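## Task

Get every pill into the compartment marked Wednesday, so they stay there without the robot holding them, then open the gripper and pull the arms away.

## Robot and tools

Robot: two arms, left_arm and right_arm, each ending in a two-finger gripper. Both report in one shared scene frame. Its origin sits at table-top height, midway between the arm bases and roughly 5 to 10 cm in from the table's near edge. +x runs out over the table, +z is up, and left_arm is on the +y side. The names left and right are not image sides. Reported hand positions can be a little off, more so when an arm reaches far.

Gripper axes: the fingers extend along the gripper's own +z and close along its y. end_effector_position is the point between the finger pads, under 1 cm behind the tips.

Row format (used everywhere a target is given): 16 plain numbers, left_arm first and then right_arm. Each half is x, y, z, qw, qx, qy, qz, opening. x, y, z is an absolute position in metres in the scene frame. The quaternion is an absolute orientation with w first. Opening runs from -1 (closed) to +1 (fully open, 0.087 m). Both halves must always be present, even when one arm is meant to stay still. To keep an arm still, resend exactly the pose from the last result taken before it stopped moving, plus its intended opening. To keep an orientation steady, keep sending the same quaternion rather than copying a drifted reported one.

execute_actions(actions): a list of up to 15 actions. Each action is a table of up to 15 rows, one row per 1/30 s step. A table shorter than 15 rows repeats its last row until 15 steps are done. An empty list only returns state and images. An action is rejected for both arms if any target lies more than 0.6 m from that gripper's current position along any of the gripper's own axes. If the first action fails that test against the last reported state, or any action is malformed, nothing runs.

Per-step clipping: each step the commanded pose is limited to within 70 mm and 16 degrees of the measured pose. Distant targets therefore need several actions. After an action the arm goes only as far as its last clipped pose, so send the remainder next. Joint friction can leave the hand up to about 31 mm short, and very small moves may do nothing. When position and orientation conflict, position wins.

move(target, speed, blocking): target is one 16-number row of absolute poses. Each gripper travels in a straight line, both finishing together, over 0.5 to 10 s. Anything longer is cut off at 10 s, short of the goal. speed is in m/s, from 0.002 to 0.5, default 0.25. Rotation is capped at twice that value in rad/s. Openings are applied at the start. Paths ignore obstacles and the other arm. The hand can lag, stray, or overshoot speed, especially with a nearly straight arm. Faster contacts and targets set deeper past a contact press harder.

With blocking=false the call returns after 0.5 s while motion continues. Until a result shows the move has finished, other moves and execute_actions are refused; use wait or stop first. The result adds a move: line. done means at rest near the pose. off_target means not near it. moving, held (a check blocked the last step) and fault are the other endings. If only one arm is named, the other finished fine. limits=paced means a sent pose was clipped. limits=held means some steps were blocked, after which the arm may jump faster than speed. Per-gripper distance to target is also given.

wait(seconds): 0 to 10. The robot holds its last command, and a running move keeps going. The call returns early when a move ends. wait(0) is a quick status check.

stop(): brakes a running move. Braking needs some distance, more when fast. The fingers continue to their command.

zoom_image(camera, region): crops the latest image of one camera: cam_head_left, cam_head_right, cam_high, cam_low, cam_left_wrist or cam_right_wrist. Each image is 896x504. region is [x0, y0, x1, y1] in pixels from the top-left, at most 504x504.

finished_scene(scene): ends the current scene, given by its number, and cannot be undone. The result reports success and the next task. Only call it once the pills rest in the correct compartment and the grippers have let go and moved away.

Result lines: the state line gives each arm's position and quaternion. Hand target lines show the pose each controller is currently driving toward. grip_measured is the finger opening on the same -1..1 scale; the last joint value is that opening in metres. Readings may be off by about 1 mm. A pose unreachable line means the clearance check altered or blocked that arm's command. FAULT lines are arm stops. MOTOR HOT warns at 75 °C. At 90 °C the arm halts for 10 s, and at 100 °C the arm goes limp and drops. Holding loads heats motors. Camera calibration (K, distortion, T_world_to_cam) lets you project world points into images, with a few degrees or millimetres of error possible.

Gripping: to hold something, command an opening below grip_measured. About 0.02 below gives a firm grip, and less below gives a lighter one. Per-pad force is about 20 N. Closing quickly can squeeze harder and sometimes force the fingers apart.

Joint ranges (rad), base to hand: waist -2.618 to 3.054, shoulder 0.000 to 3.142, elbow 0.000 to 3.142, wrist pitch -1.571 to 1.571, wrist yaw -1.571 to 1.571, wrist roll -2.094 to 2.094. Elbows stop just before straight.

Things to avoid: pills or anything else leaving the table, which fails the task. Also avoid dropping or slipping held items, slamming, hard presses, and arms colliding. There is a bar under the bases and a plate behind it, both up to about 3 cm tall, with no warning on contact. Expect occasional outside tugs on held parts or nudges to loose objects.

Each tool is called after "Request:" as name(argument=value, ...), one argument or row to a line, values as JSON.

## Session

Request:
execute_actions(
  actions=[],
)

Scene clock: 0.00 s.
left_arm: end_effector_position=(+0.4378, +0.1470, +0.1324) grip_measured=+0.978 end_effector_quat_wxyz=(+0.275, -0.468, +0.824, -0.163) | right_arm: end_effector_position=(+0.3688, -0.1047, +0.2078) grip_measured=+1.000 end_effector_quat_wxyz=(+0.411, +0.531, +0.683, +0.287)
Joint positions: left_arm=[-0.375  1.791  1.522 -0.669 -0.168 -1.314  0.086] | right_arm=[ 0.599  1.373  1.125 -0.388  0.599  1.679  0.087]
Joint velocities: left_arm=[-0.002 -0.002 -0.012 -0.081 -0.095 -0.037  0.   ] | right_arm=[-0.017 -0.017 -0.002 -0.022  0.007 -0.007  0.   ]
Hand target (left_arm): +0.438, +0.147, +0.132; +0.275, -0.468, +0.824, -0.163
Hand target (right_arm): +0.369, -0.105, +0.208; +0.411, +0.531, +0.683, +0.287

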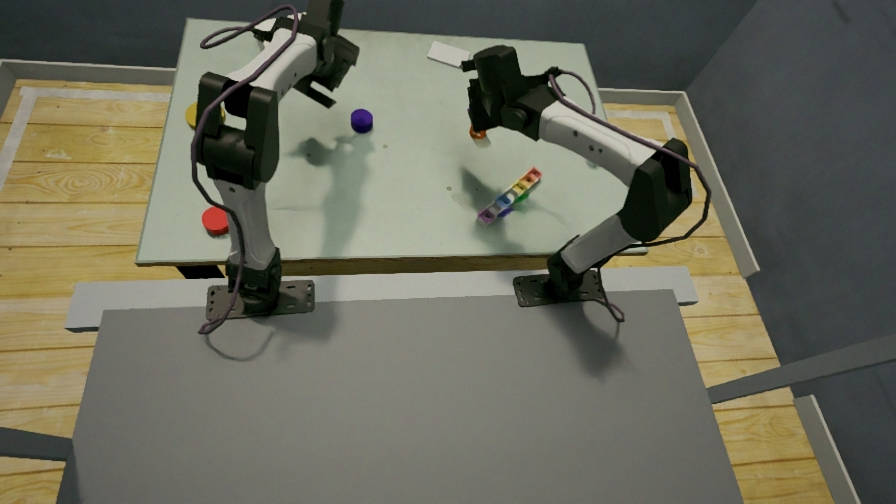

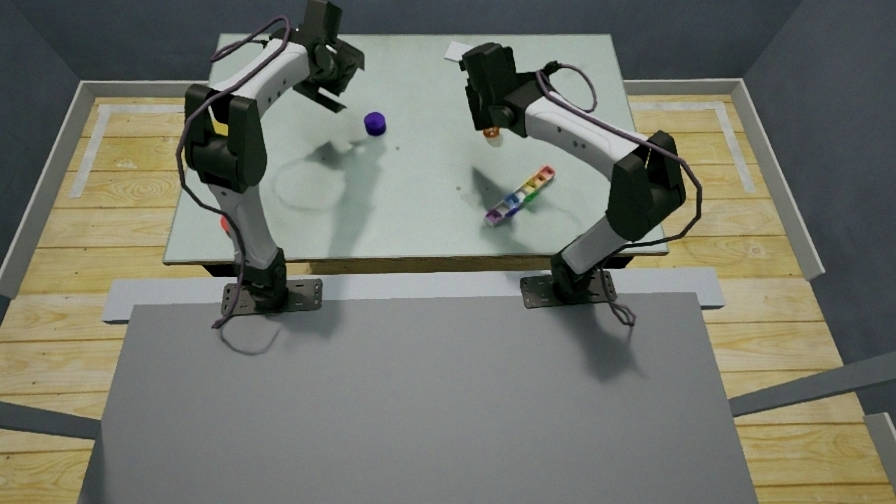

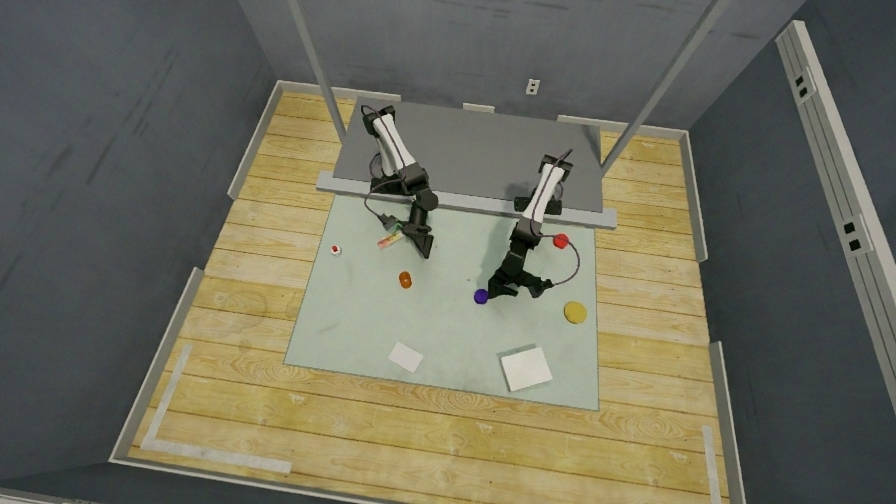

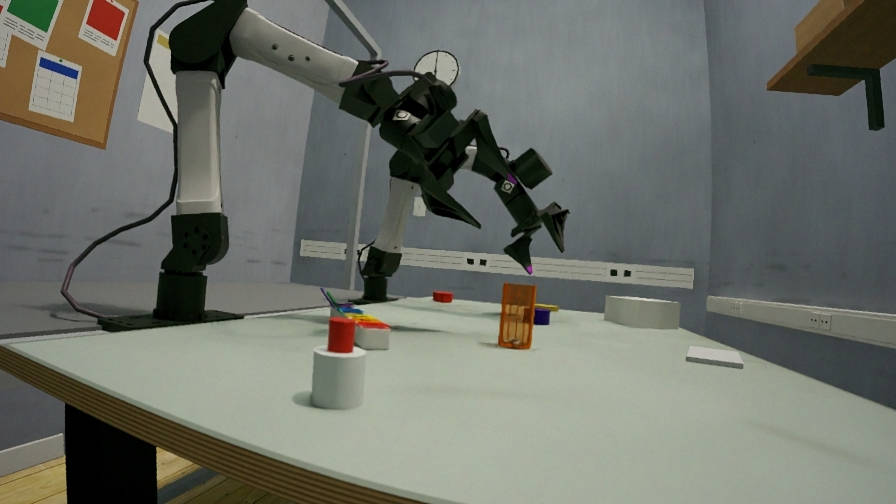

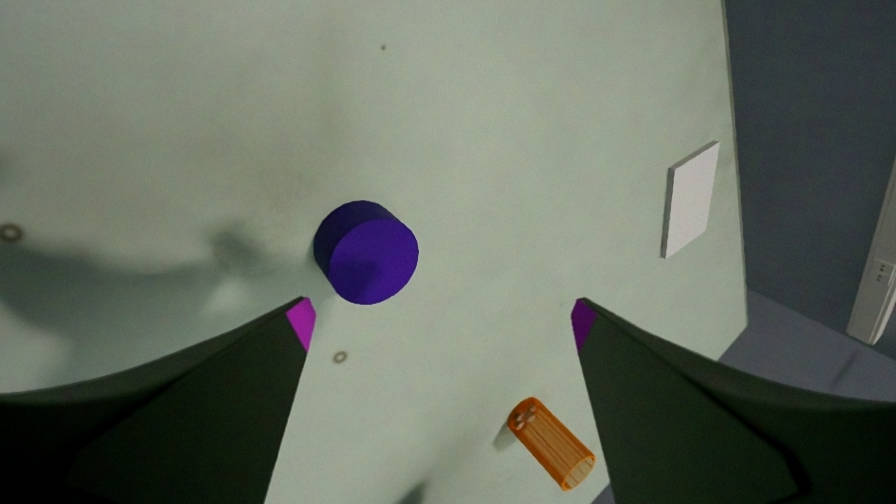

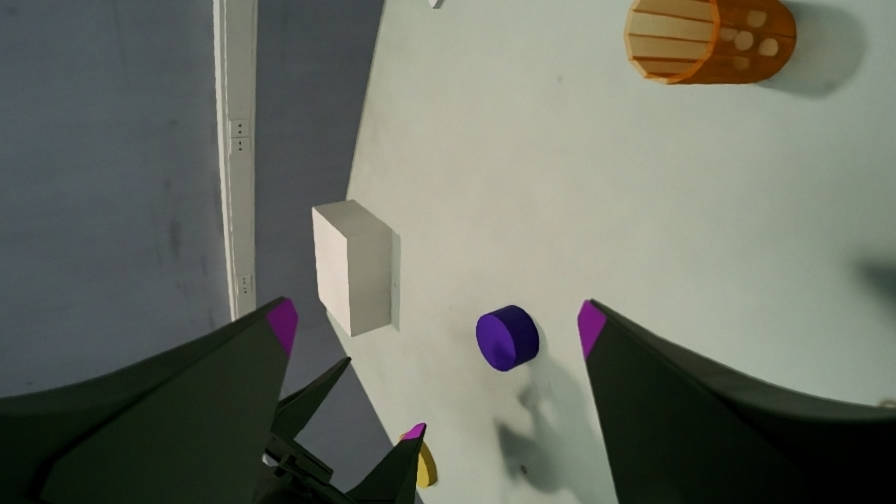

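Request:
zoom_image(
  camera="cam_head_right",
  region=[450, 110, 590, 240],
)

Request:
zoom_image(
  camera="cam_low",
  region=[290, 260, 570, 380],
)

Request:
zoom_image(
  camera="cam_right_wrist",
  region=[600, 0, 820, 110],
)

Region (450, 110, 590, 240) of cam_head_right's 896x504 image, scaled by 3.600, with more detail than that image has; it fills the top 468 rows of this view, and the rest is white.

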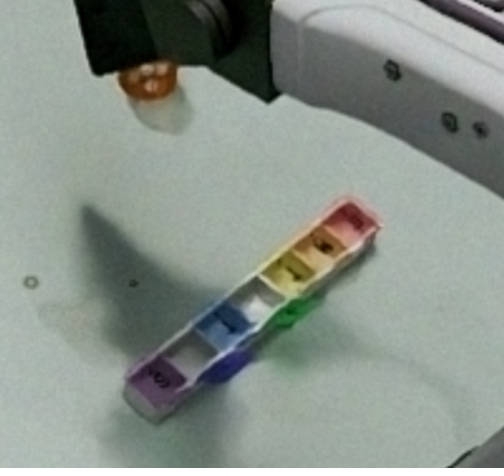

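Region (290, 260, 570, 380) of cam_low's 896x504 image, scaled by 1.800, with more detail than that image has; it fills the top 216 rows of this view, and the rest is white.

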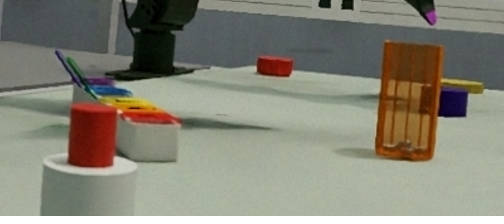

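Region (600, 0, 820, 110) of cam_right_wrist's 896x504 image, scaled by 2.291, with more detail than that image has.

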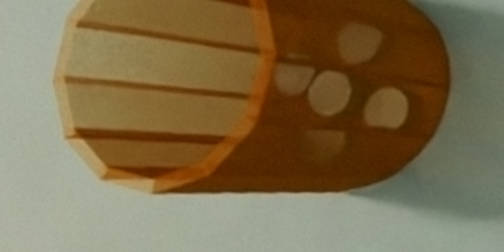

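Request:
move(
  target=[0.3,0.05,0.13,0.552,0.335,0.718,-0.258,1,0.3,-0.42,0.25,0.411,0.531,0.683,0.287,1],
)

Request:
move(
  target=[0.348,-0.105,0.045,0.552,0.335,0.718,-0.258,1,0.3,-0.42,0.25,0.411,0.531,0.683,0.287,1],
  speed=0.15,
)

Scene clock: 12.33 s.
left_arm: end_effector_position=(+0.3060, +0.0551, +0.1228) grip_measured=+0.978 end_effector_quat_wxyz=(+0.550, +0.326, +0.728, -0.249) | right_arm: end_effector_position=(+0.3027, -0.4158, +0.2490) grip_measured=+1.000 end_effector_quat_wxyz=(+0.420, +0.526, +0.684, +0.283)
Joint positions: left_arm=[-0.622  1.311  0.581  0.461  0.266  0.052  0.086] | right_arm=[-0.793  1.098  1.084 -0.599 -0.58   0.895  0.087]
Joint velocities: left_arm=[-0.027  0.002 -0.027 -0.051 -0.007  0.022  0.   ] | right_arm=[ 0.002 -0.012  0.002 -0.051 -0.022 -0.051  0.   ]
Hand target (left_arm): +0.302, +0.053, +0.128; +0.558, +0.333, +0.717, -0.253
Hand target (right_arm): +0.304, -0.419, +0.249; +0.414, +0.529, +0.685, +0.283
Off the commanded pose (left_arm): 0.011 m, 2 deg.
Off the commanded pose (right_arm): 0.005 m, 1 deg.
move: off_target (left_arm)
camera_calibration (this result's frames):
cam_left_wrist: T_world_to_cam=[[-0.748146, -0.663487, -0.00784779, 0.265527], [-0.597298, 0.678568, -0.427529, 0.22345], [0.288985, -0.315167, -0.903968, 0.178408], [0, 0, 0, 1]] pos_world=[0.280562, 0.0807765, 0.25889]
cam_right_wrist: T_world_to_cam=[[-0.486817, -0.296118, -0.821781, 0.225519], [-0.730143, 0.654358, 0.196743, 0.464832], [0.479479, 0.695795, -0.534761, 0.4133], [0, 0, 0, 1]] pos_world=[0.251011, -0.524958, 0.314891]

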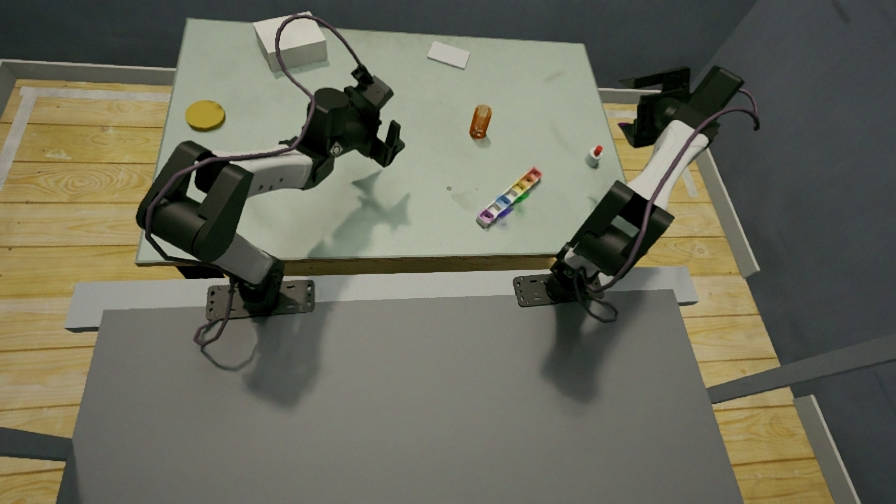

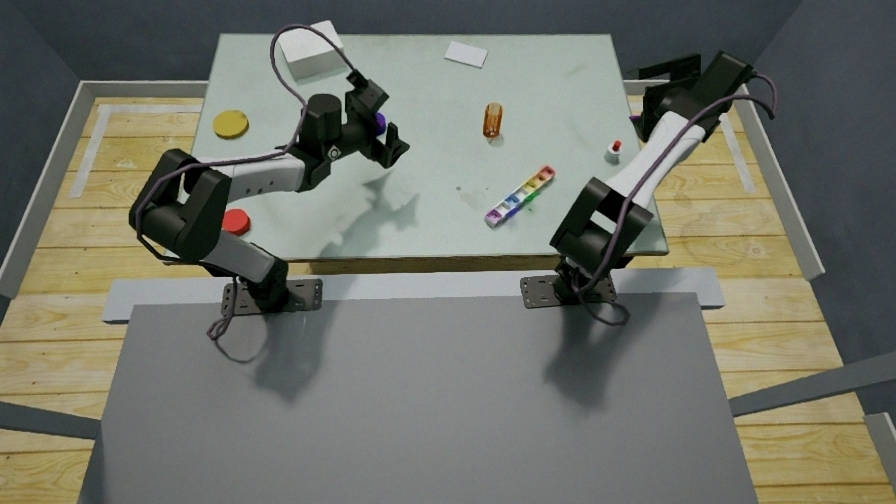

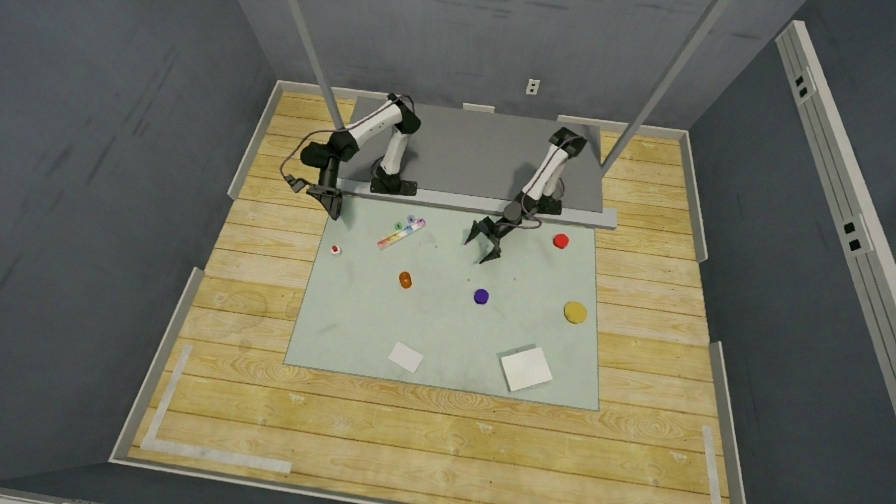

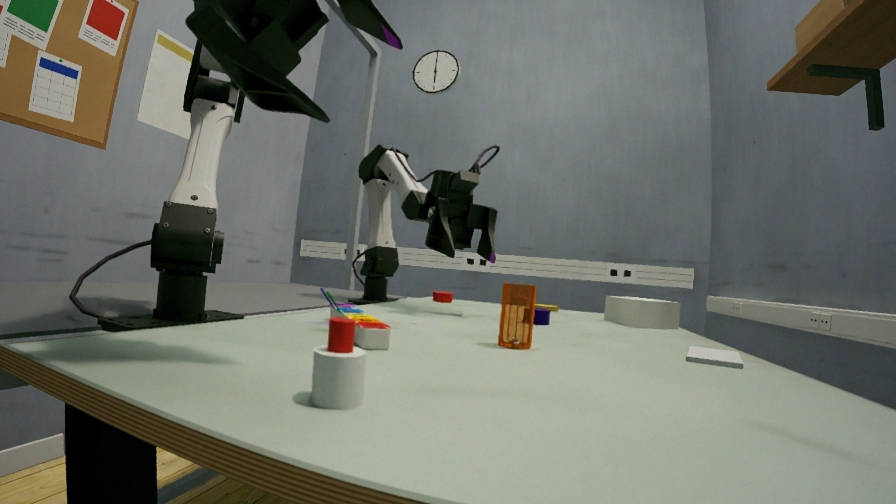

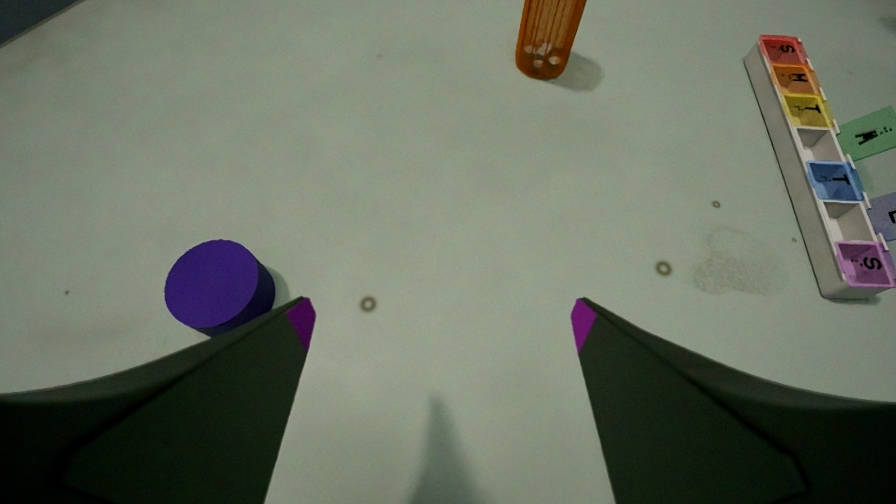

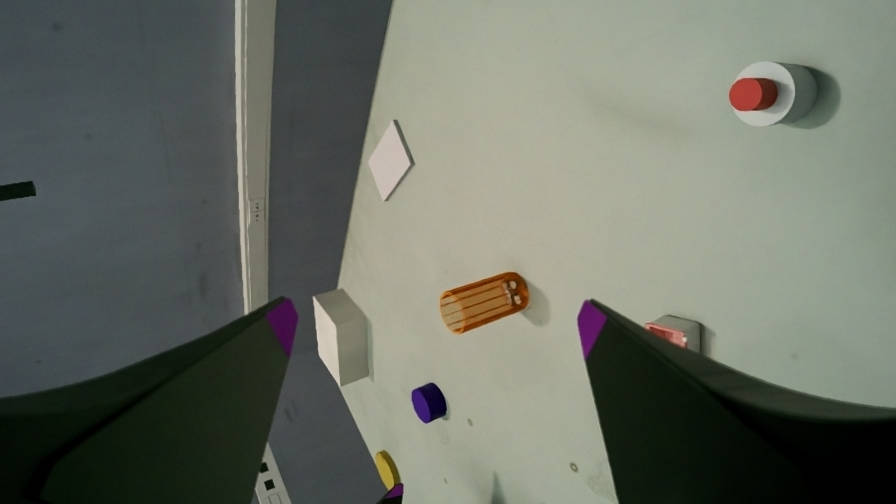

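Scene clock: 14.10 s.
left_arm: end_effector_position=(+0.3436, -0.0985, +0.0399) grip_measured=+0.978 end_effector_quat_wxyz=(+0.542, +0.343, +0.725, -0.252) | right_arm: end_effector_position=(+0.2990, -0.4163, +0.2478) grip_measured=+1.000 end_effector_quat_wxyz=(+0.414, +0.529, +0.683, +0.287)
Joint positions: left_arm=[-0.905  2.006  0.974  0.759  0.022 -0.003  0.086] | right_arm=[-0.812  1.098  1.084 -0.617 -0.602  0.888  0.087]
Joint velocities: left_arm=[ 0.002 -0.002  0.012 -0.007 -0.066  0.007  0.   ] | right_arm=[-0.027  0.007 -0.007 -0.066  0.022  0.007  0.   ]
Hand target (left_arm): +0.346, -0.105, +0.048; +0.553, +0.336, +0.718, -0.257
Hand target (right_arm): +0.300, -0.420, +0.250; +0.411, +0.531, +0.683, +0.287
Off the commanded pose (left_arm): 0.009 m, 2 deg.
Off the commanded pose (right_arm): 0.004 m, 0 deg.
move: done
camera_calibration (this result's frames):
cam_left_wrist: T_world_to_cam=[[-0.770273, -0.637463, -0.017912, 0.201732], [-0.574565, 0.705909, -0.414206, 0.309058], [0.276685, -0.30876, -0.910007, 0.0493562], [0, 0, 0, 1]] pos_world=[0.319307, -0.0743311, 0.176542]
cam_right_wrist: T_world_to_cam=[[-0.489882, -0.284654, -0.824007, 0.228833], [-0.730796, 0.649454, 0.210113, 0.457537], [0.475345, 0.705111, -0.52618, 0.417748], [0, 0, 0, 1]] pos_world=[0.247892, -0.52657, 0.312237]

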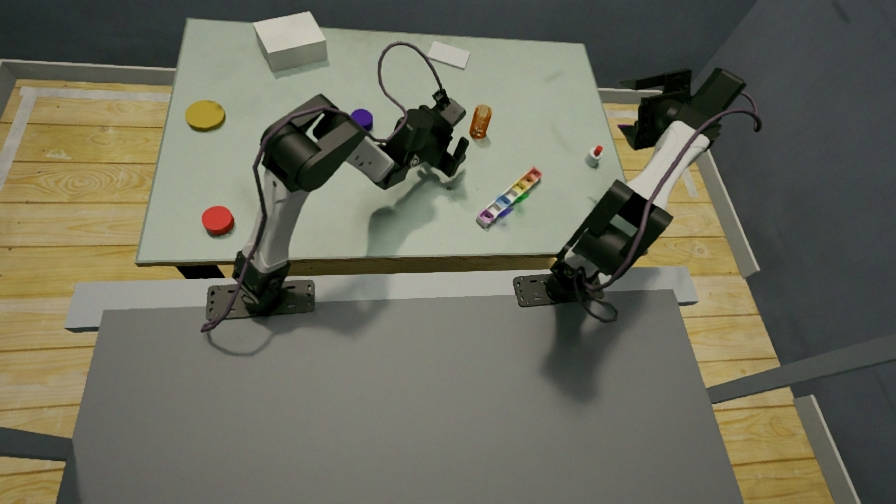

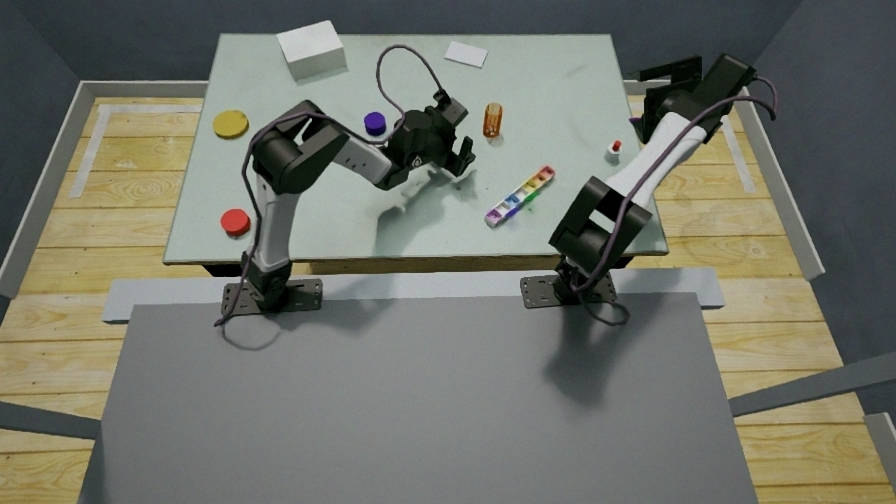

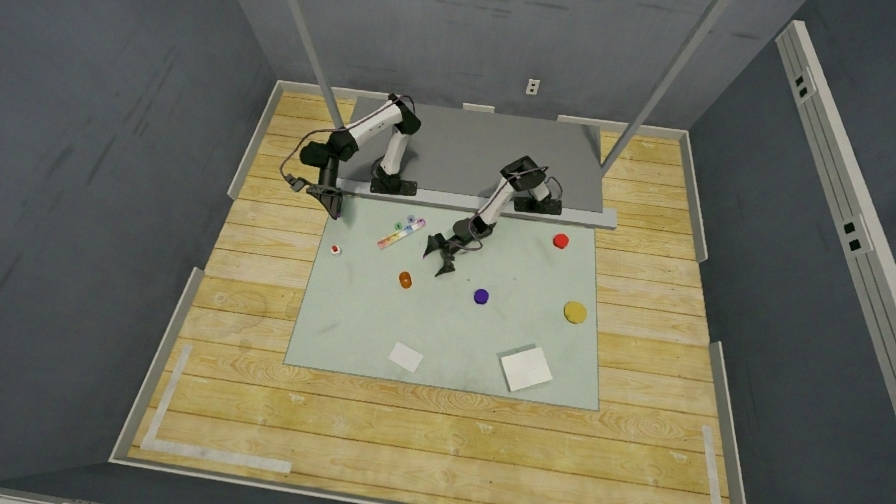

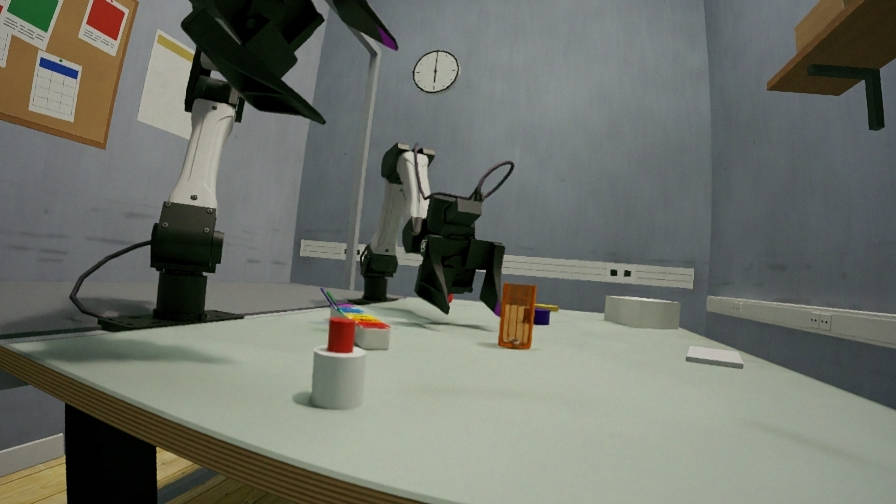

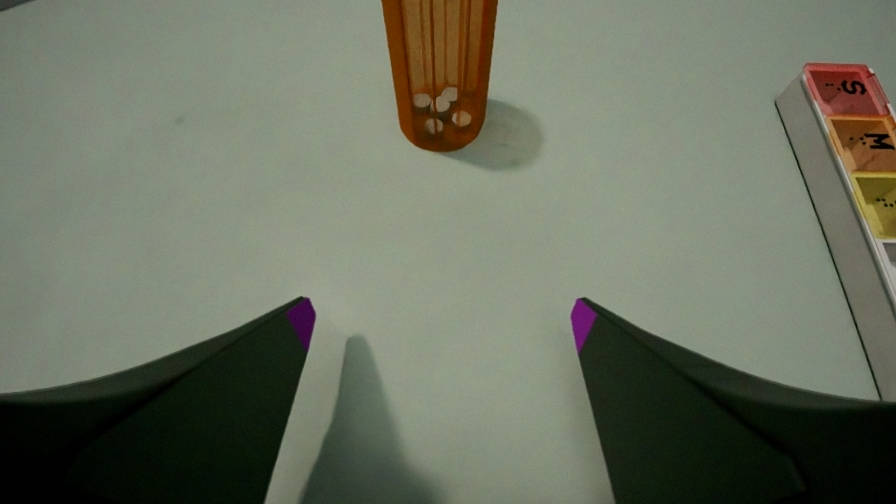

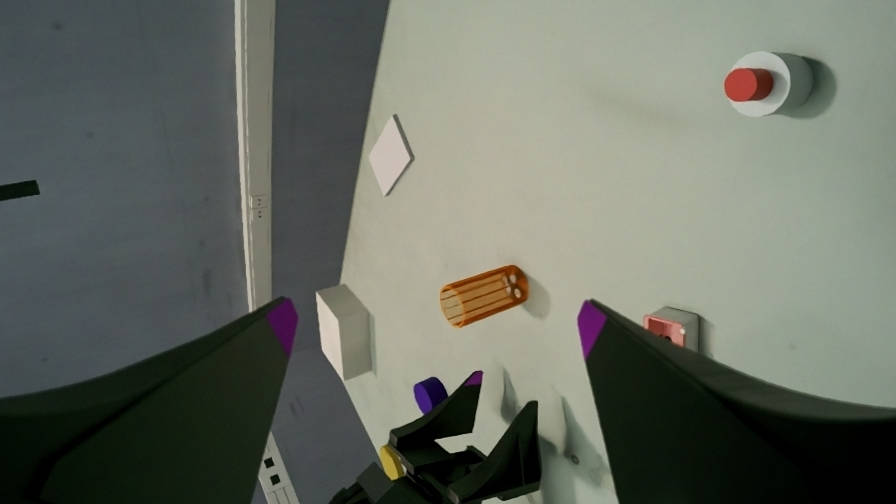

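Request:
move(
  target=[0.37,-0.13,0.06,0.668,0.286,0.612,-0.312,1,0.3,-0.42,0.25,0.411,0.531,0.683,0.287,1],
  speed=0.1,
)

Request:
move(
  target=[0.417,-0.186,0.06,0.668,0.286,0.612,-0.312,1,0.3,-0.42,0.25,0.411,0.531,0.683,0.287,1],
  speed=0.06,
)

Scene clock: 18.90 s.
left_arm: end_effector_position=(+0.3699, -0.1265, +0.0539) grip_measured=+0.978 end_effector_quat_wxyz=(+0.660, +0.291, +0.622, -0.304) | right_arm: end_effector_position=(+0.2990, -0.4162, +0.2478) grip_measured=+1.000 end_effector_quat_wxyz=(+0.413, +0.529, +0.683, +0.288)
Joint positions: left_arm=[-0.905  2.264  1.017  1.32   0.011 -0.009  0.086] | right_arm=[-0.812  1.098  1.084 -0.617 -0.603  0.888  0.087]
Joint velocities: left_arm=[ 0.017  0.007 -0.002  0.022  0.037  0.022  0.   ] | right_arm=[-0.002 -0.007 -0.002  0.022 -0.022 -0.051  0.   ]
Hand target (left_arm): +0.370, -0.131, +0.060; +0.669, +0.284, +0.613, -0.310
Hand target (right_arm): +0.300, -0.420, +0.250; +0.411, +0.531, +0.683, +0.287
Off the commanded pose (left_arm): 0.007 m, 2 deg.
Off the commanded pose (right_arm): 0.005 m, 0 deg.
move: done
camera_calibration (this result's frames):
cam_left_wrist: T_world_to_cam=[[-0.761695, -0.647685, -0.0179908, 0.199881], [-0.453477, 0.552723, -0.699182, 0.300896], [0.462794, -0.524405, -0.714717, -0.0604512], [0, 0, 0, 1]] pos_world=[0.316675, -0.0685526, 0.170772]
cam_right_wrist: T_world_to_cam=[[-0.489903, -0.28445, -0.824065, 0.228926], [-0.730965, 0.649142, 0.210485, 0.457283], [0.475063, 0.70548, -0.52594, 0.41786], [0, 0, 0, 1]] pos_world=[0.247899, -0.526515, 0.312168]

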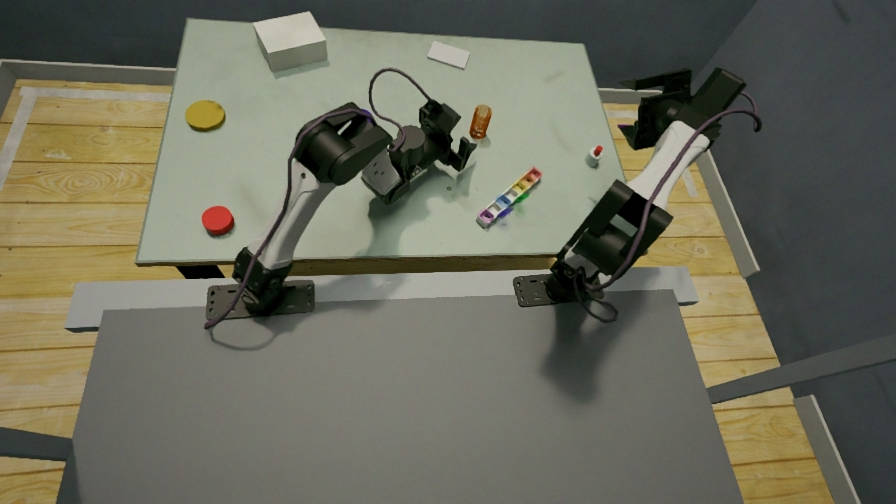

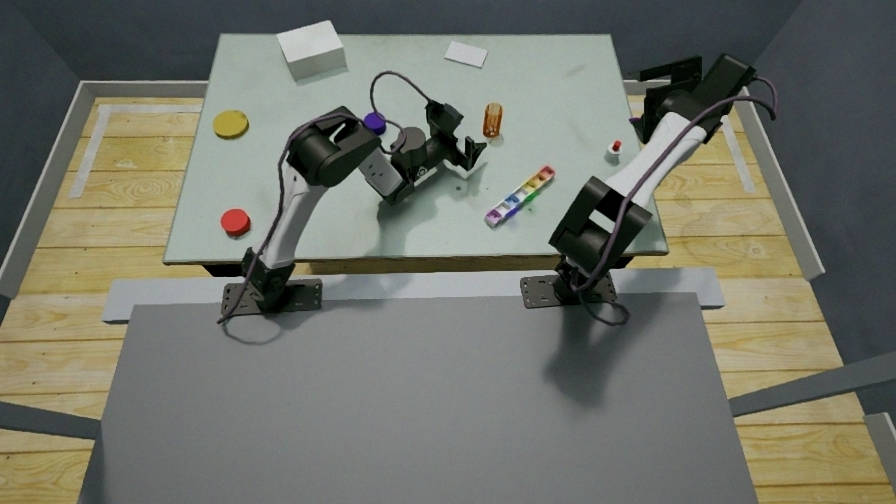

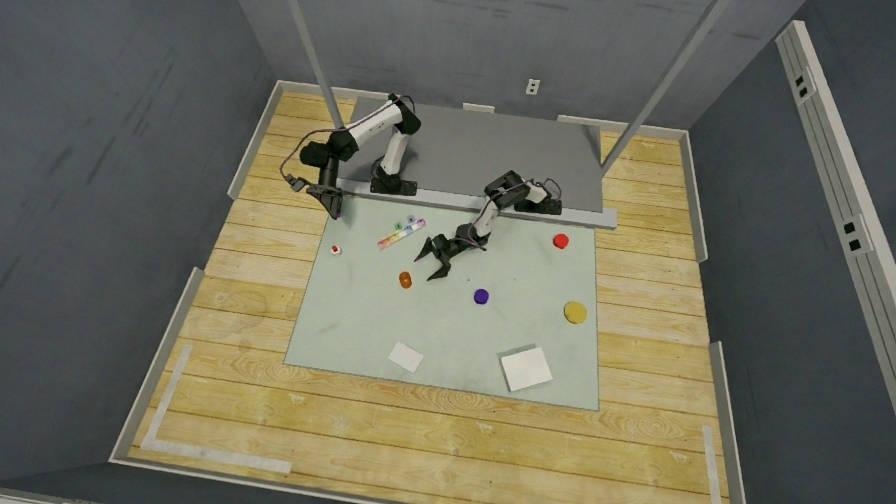

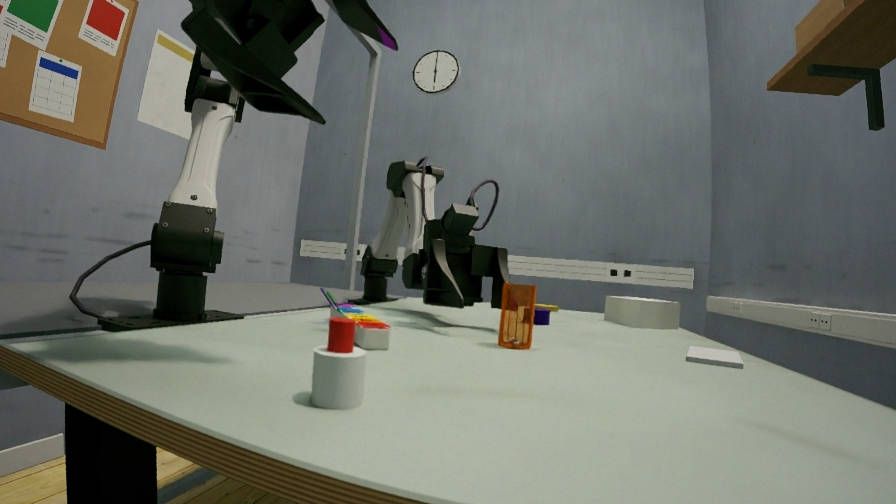

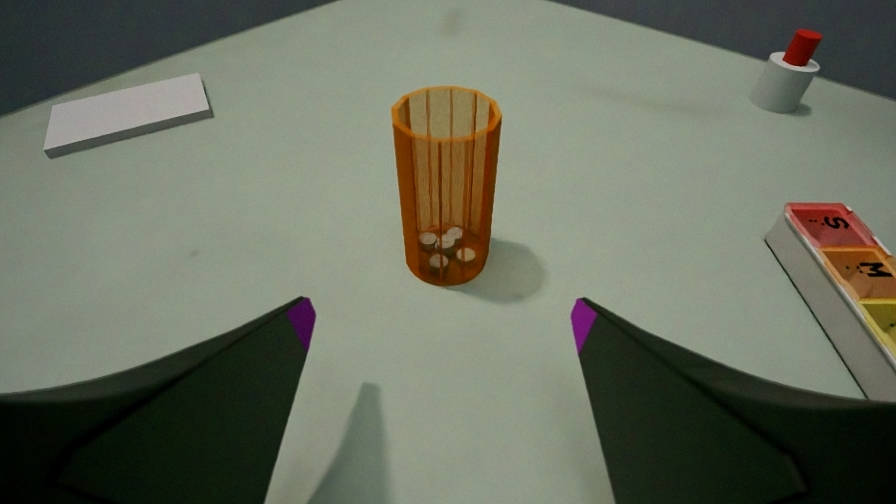

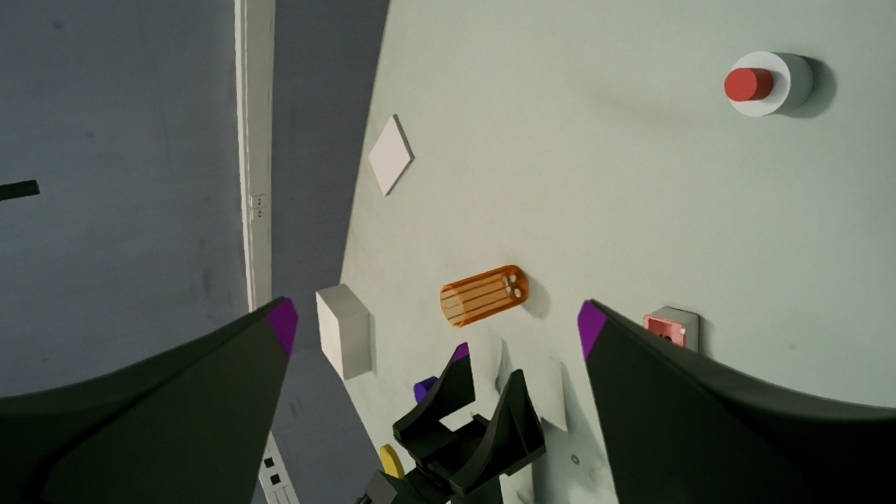

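Scene clock: 20.60 s.
left_arm: end_effector_position=(+0.4177, -0.1819, +0.0632) grip_measured=+0.978 end_effector_quat_wxyz=(+0.672, +0.286, +0.609, -0.309) | right_arm: end_effector_position=(+0.2990, -0.4162, +0.2478) grip_measured=+1.000 end_effector_quat_wxyz=(+0.413, +0.529, +0.683, +0.288)
Joint positions: left_arm=[-0.905  2.432  1.392  1.152  0.011 -0.009  0.086] | right_arm=[-0.812  1.098  1.084 -0.617 -0.603  0.888  0.087]
Joint velocities: left_arm=[ 0.002  0.002 -0.017 -0.037 -0.022 -0.037 -0.001] | right_arm=[ 0.027 -0.007 -0.022  0.022  0.066 -0.022  0.   ]
Hand target (left_arm): +0.416, -0.187, +0.060; +0.668, +0.286, +0.612, -0.312
Hand target (right_arm): +0.300, -0.420, +0.250; +0.411, +0.531, +0.683, +0.287
Off the commanded pose (left_arm): 0.005 m, 1 deg.
Off the commanded pose (right_arm): 0.005 m, 0 deg.
move: done
camera_calibration (this result's frames):
cam_left_wrist: T_world_to_cam=[[-0.761614, -0.647773, -0.018304, 0.200491], [-0.43557, 0.532624, -0.725666, 0.35029], [0.479816, -0.544704, -0.687804, -0.117493], [0, 0, 0, 1]] pos_world=[0.361647, -0.120699, 0.177051]
cam_right_wrist: T_world_to_cam=[[-0.489863, -0.284815, -0.823963, 0.228721], [-0.731084, 0.649075, 0.210282, 0.45734], [0.474922, 0.705395, -0.526182, 0.417926], [0, 0, 0, 1]] pos_world=[0.247914, -0.526508, 0.312192]

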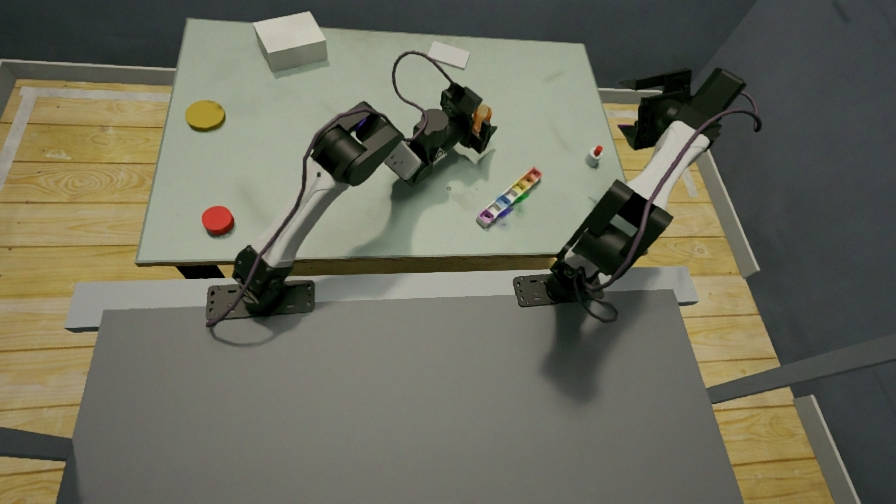

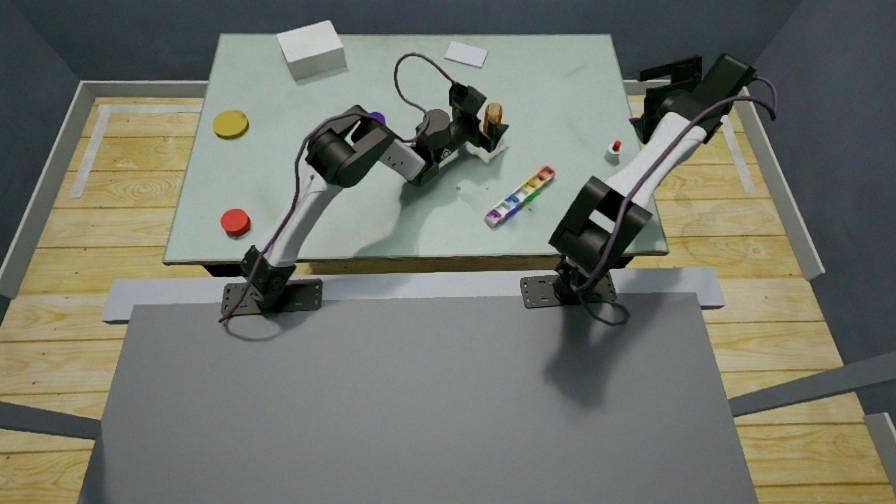

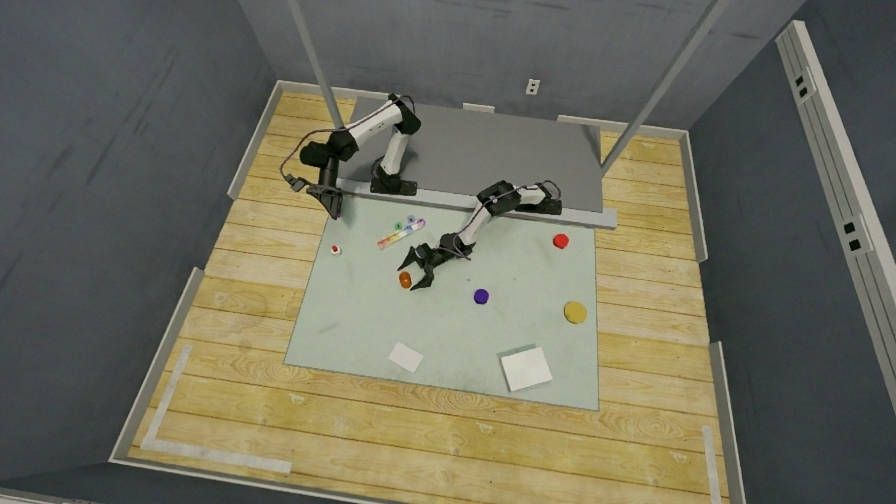

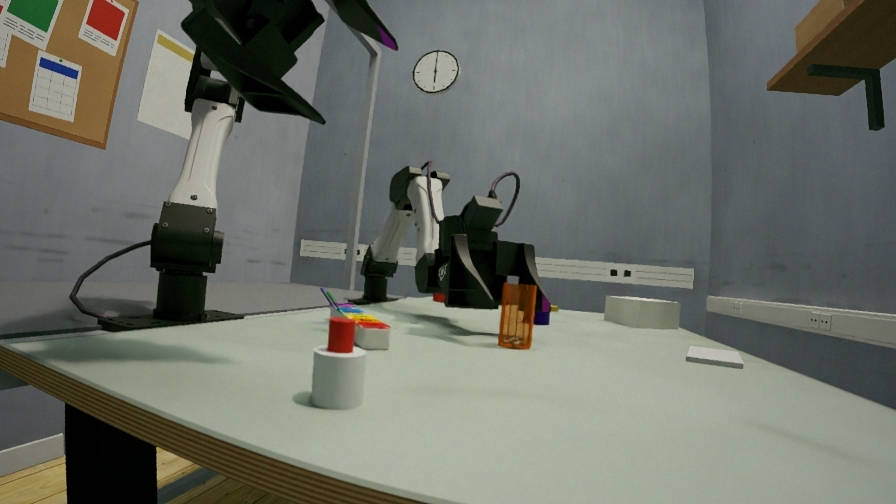

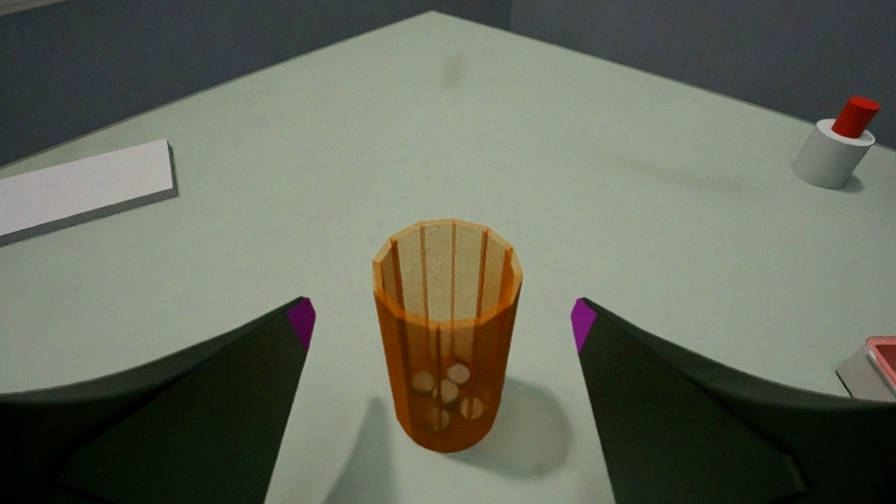

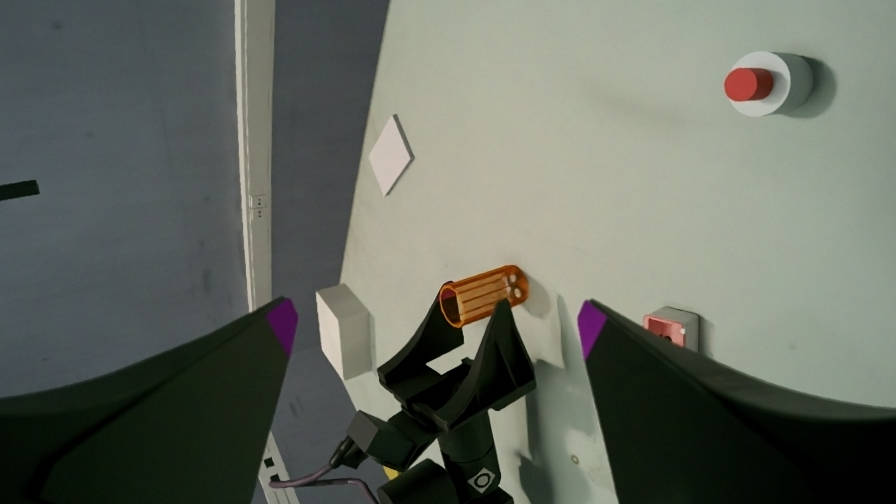

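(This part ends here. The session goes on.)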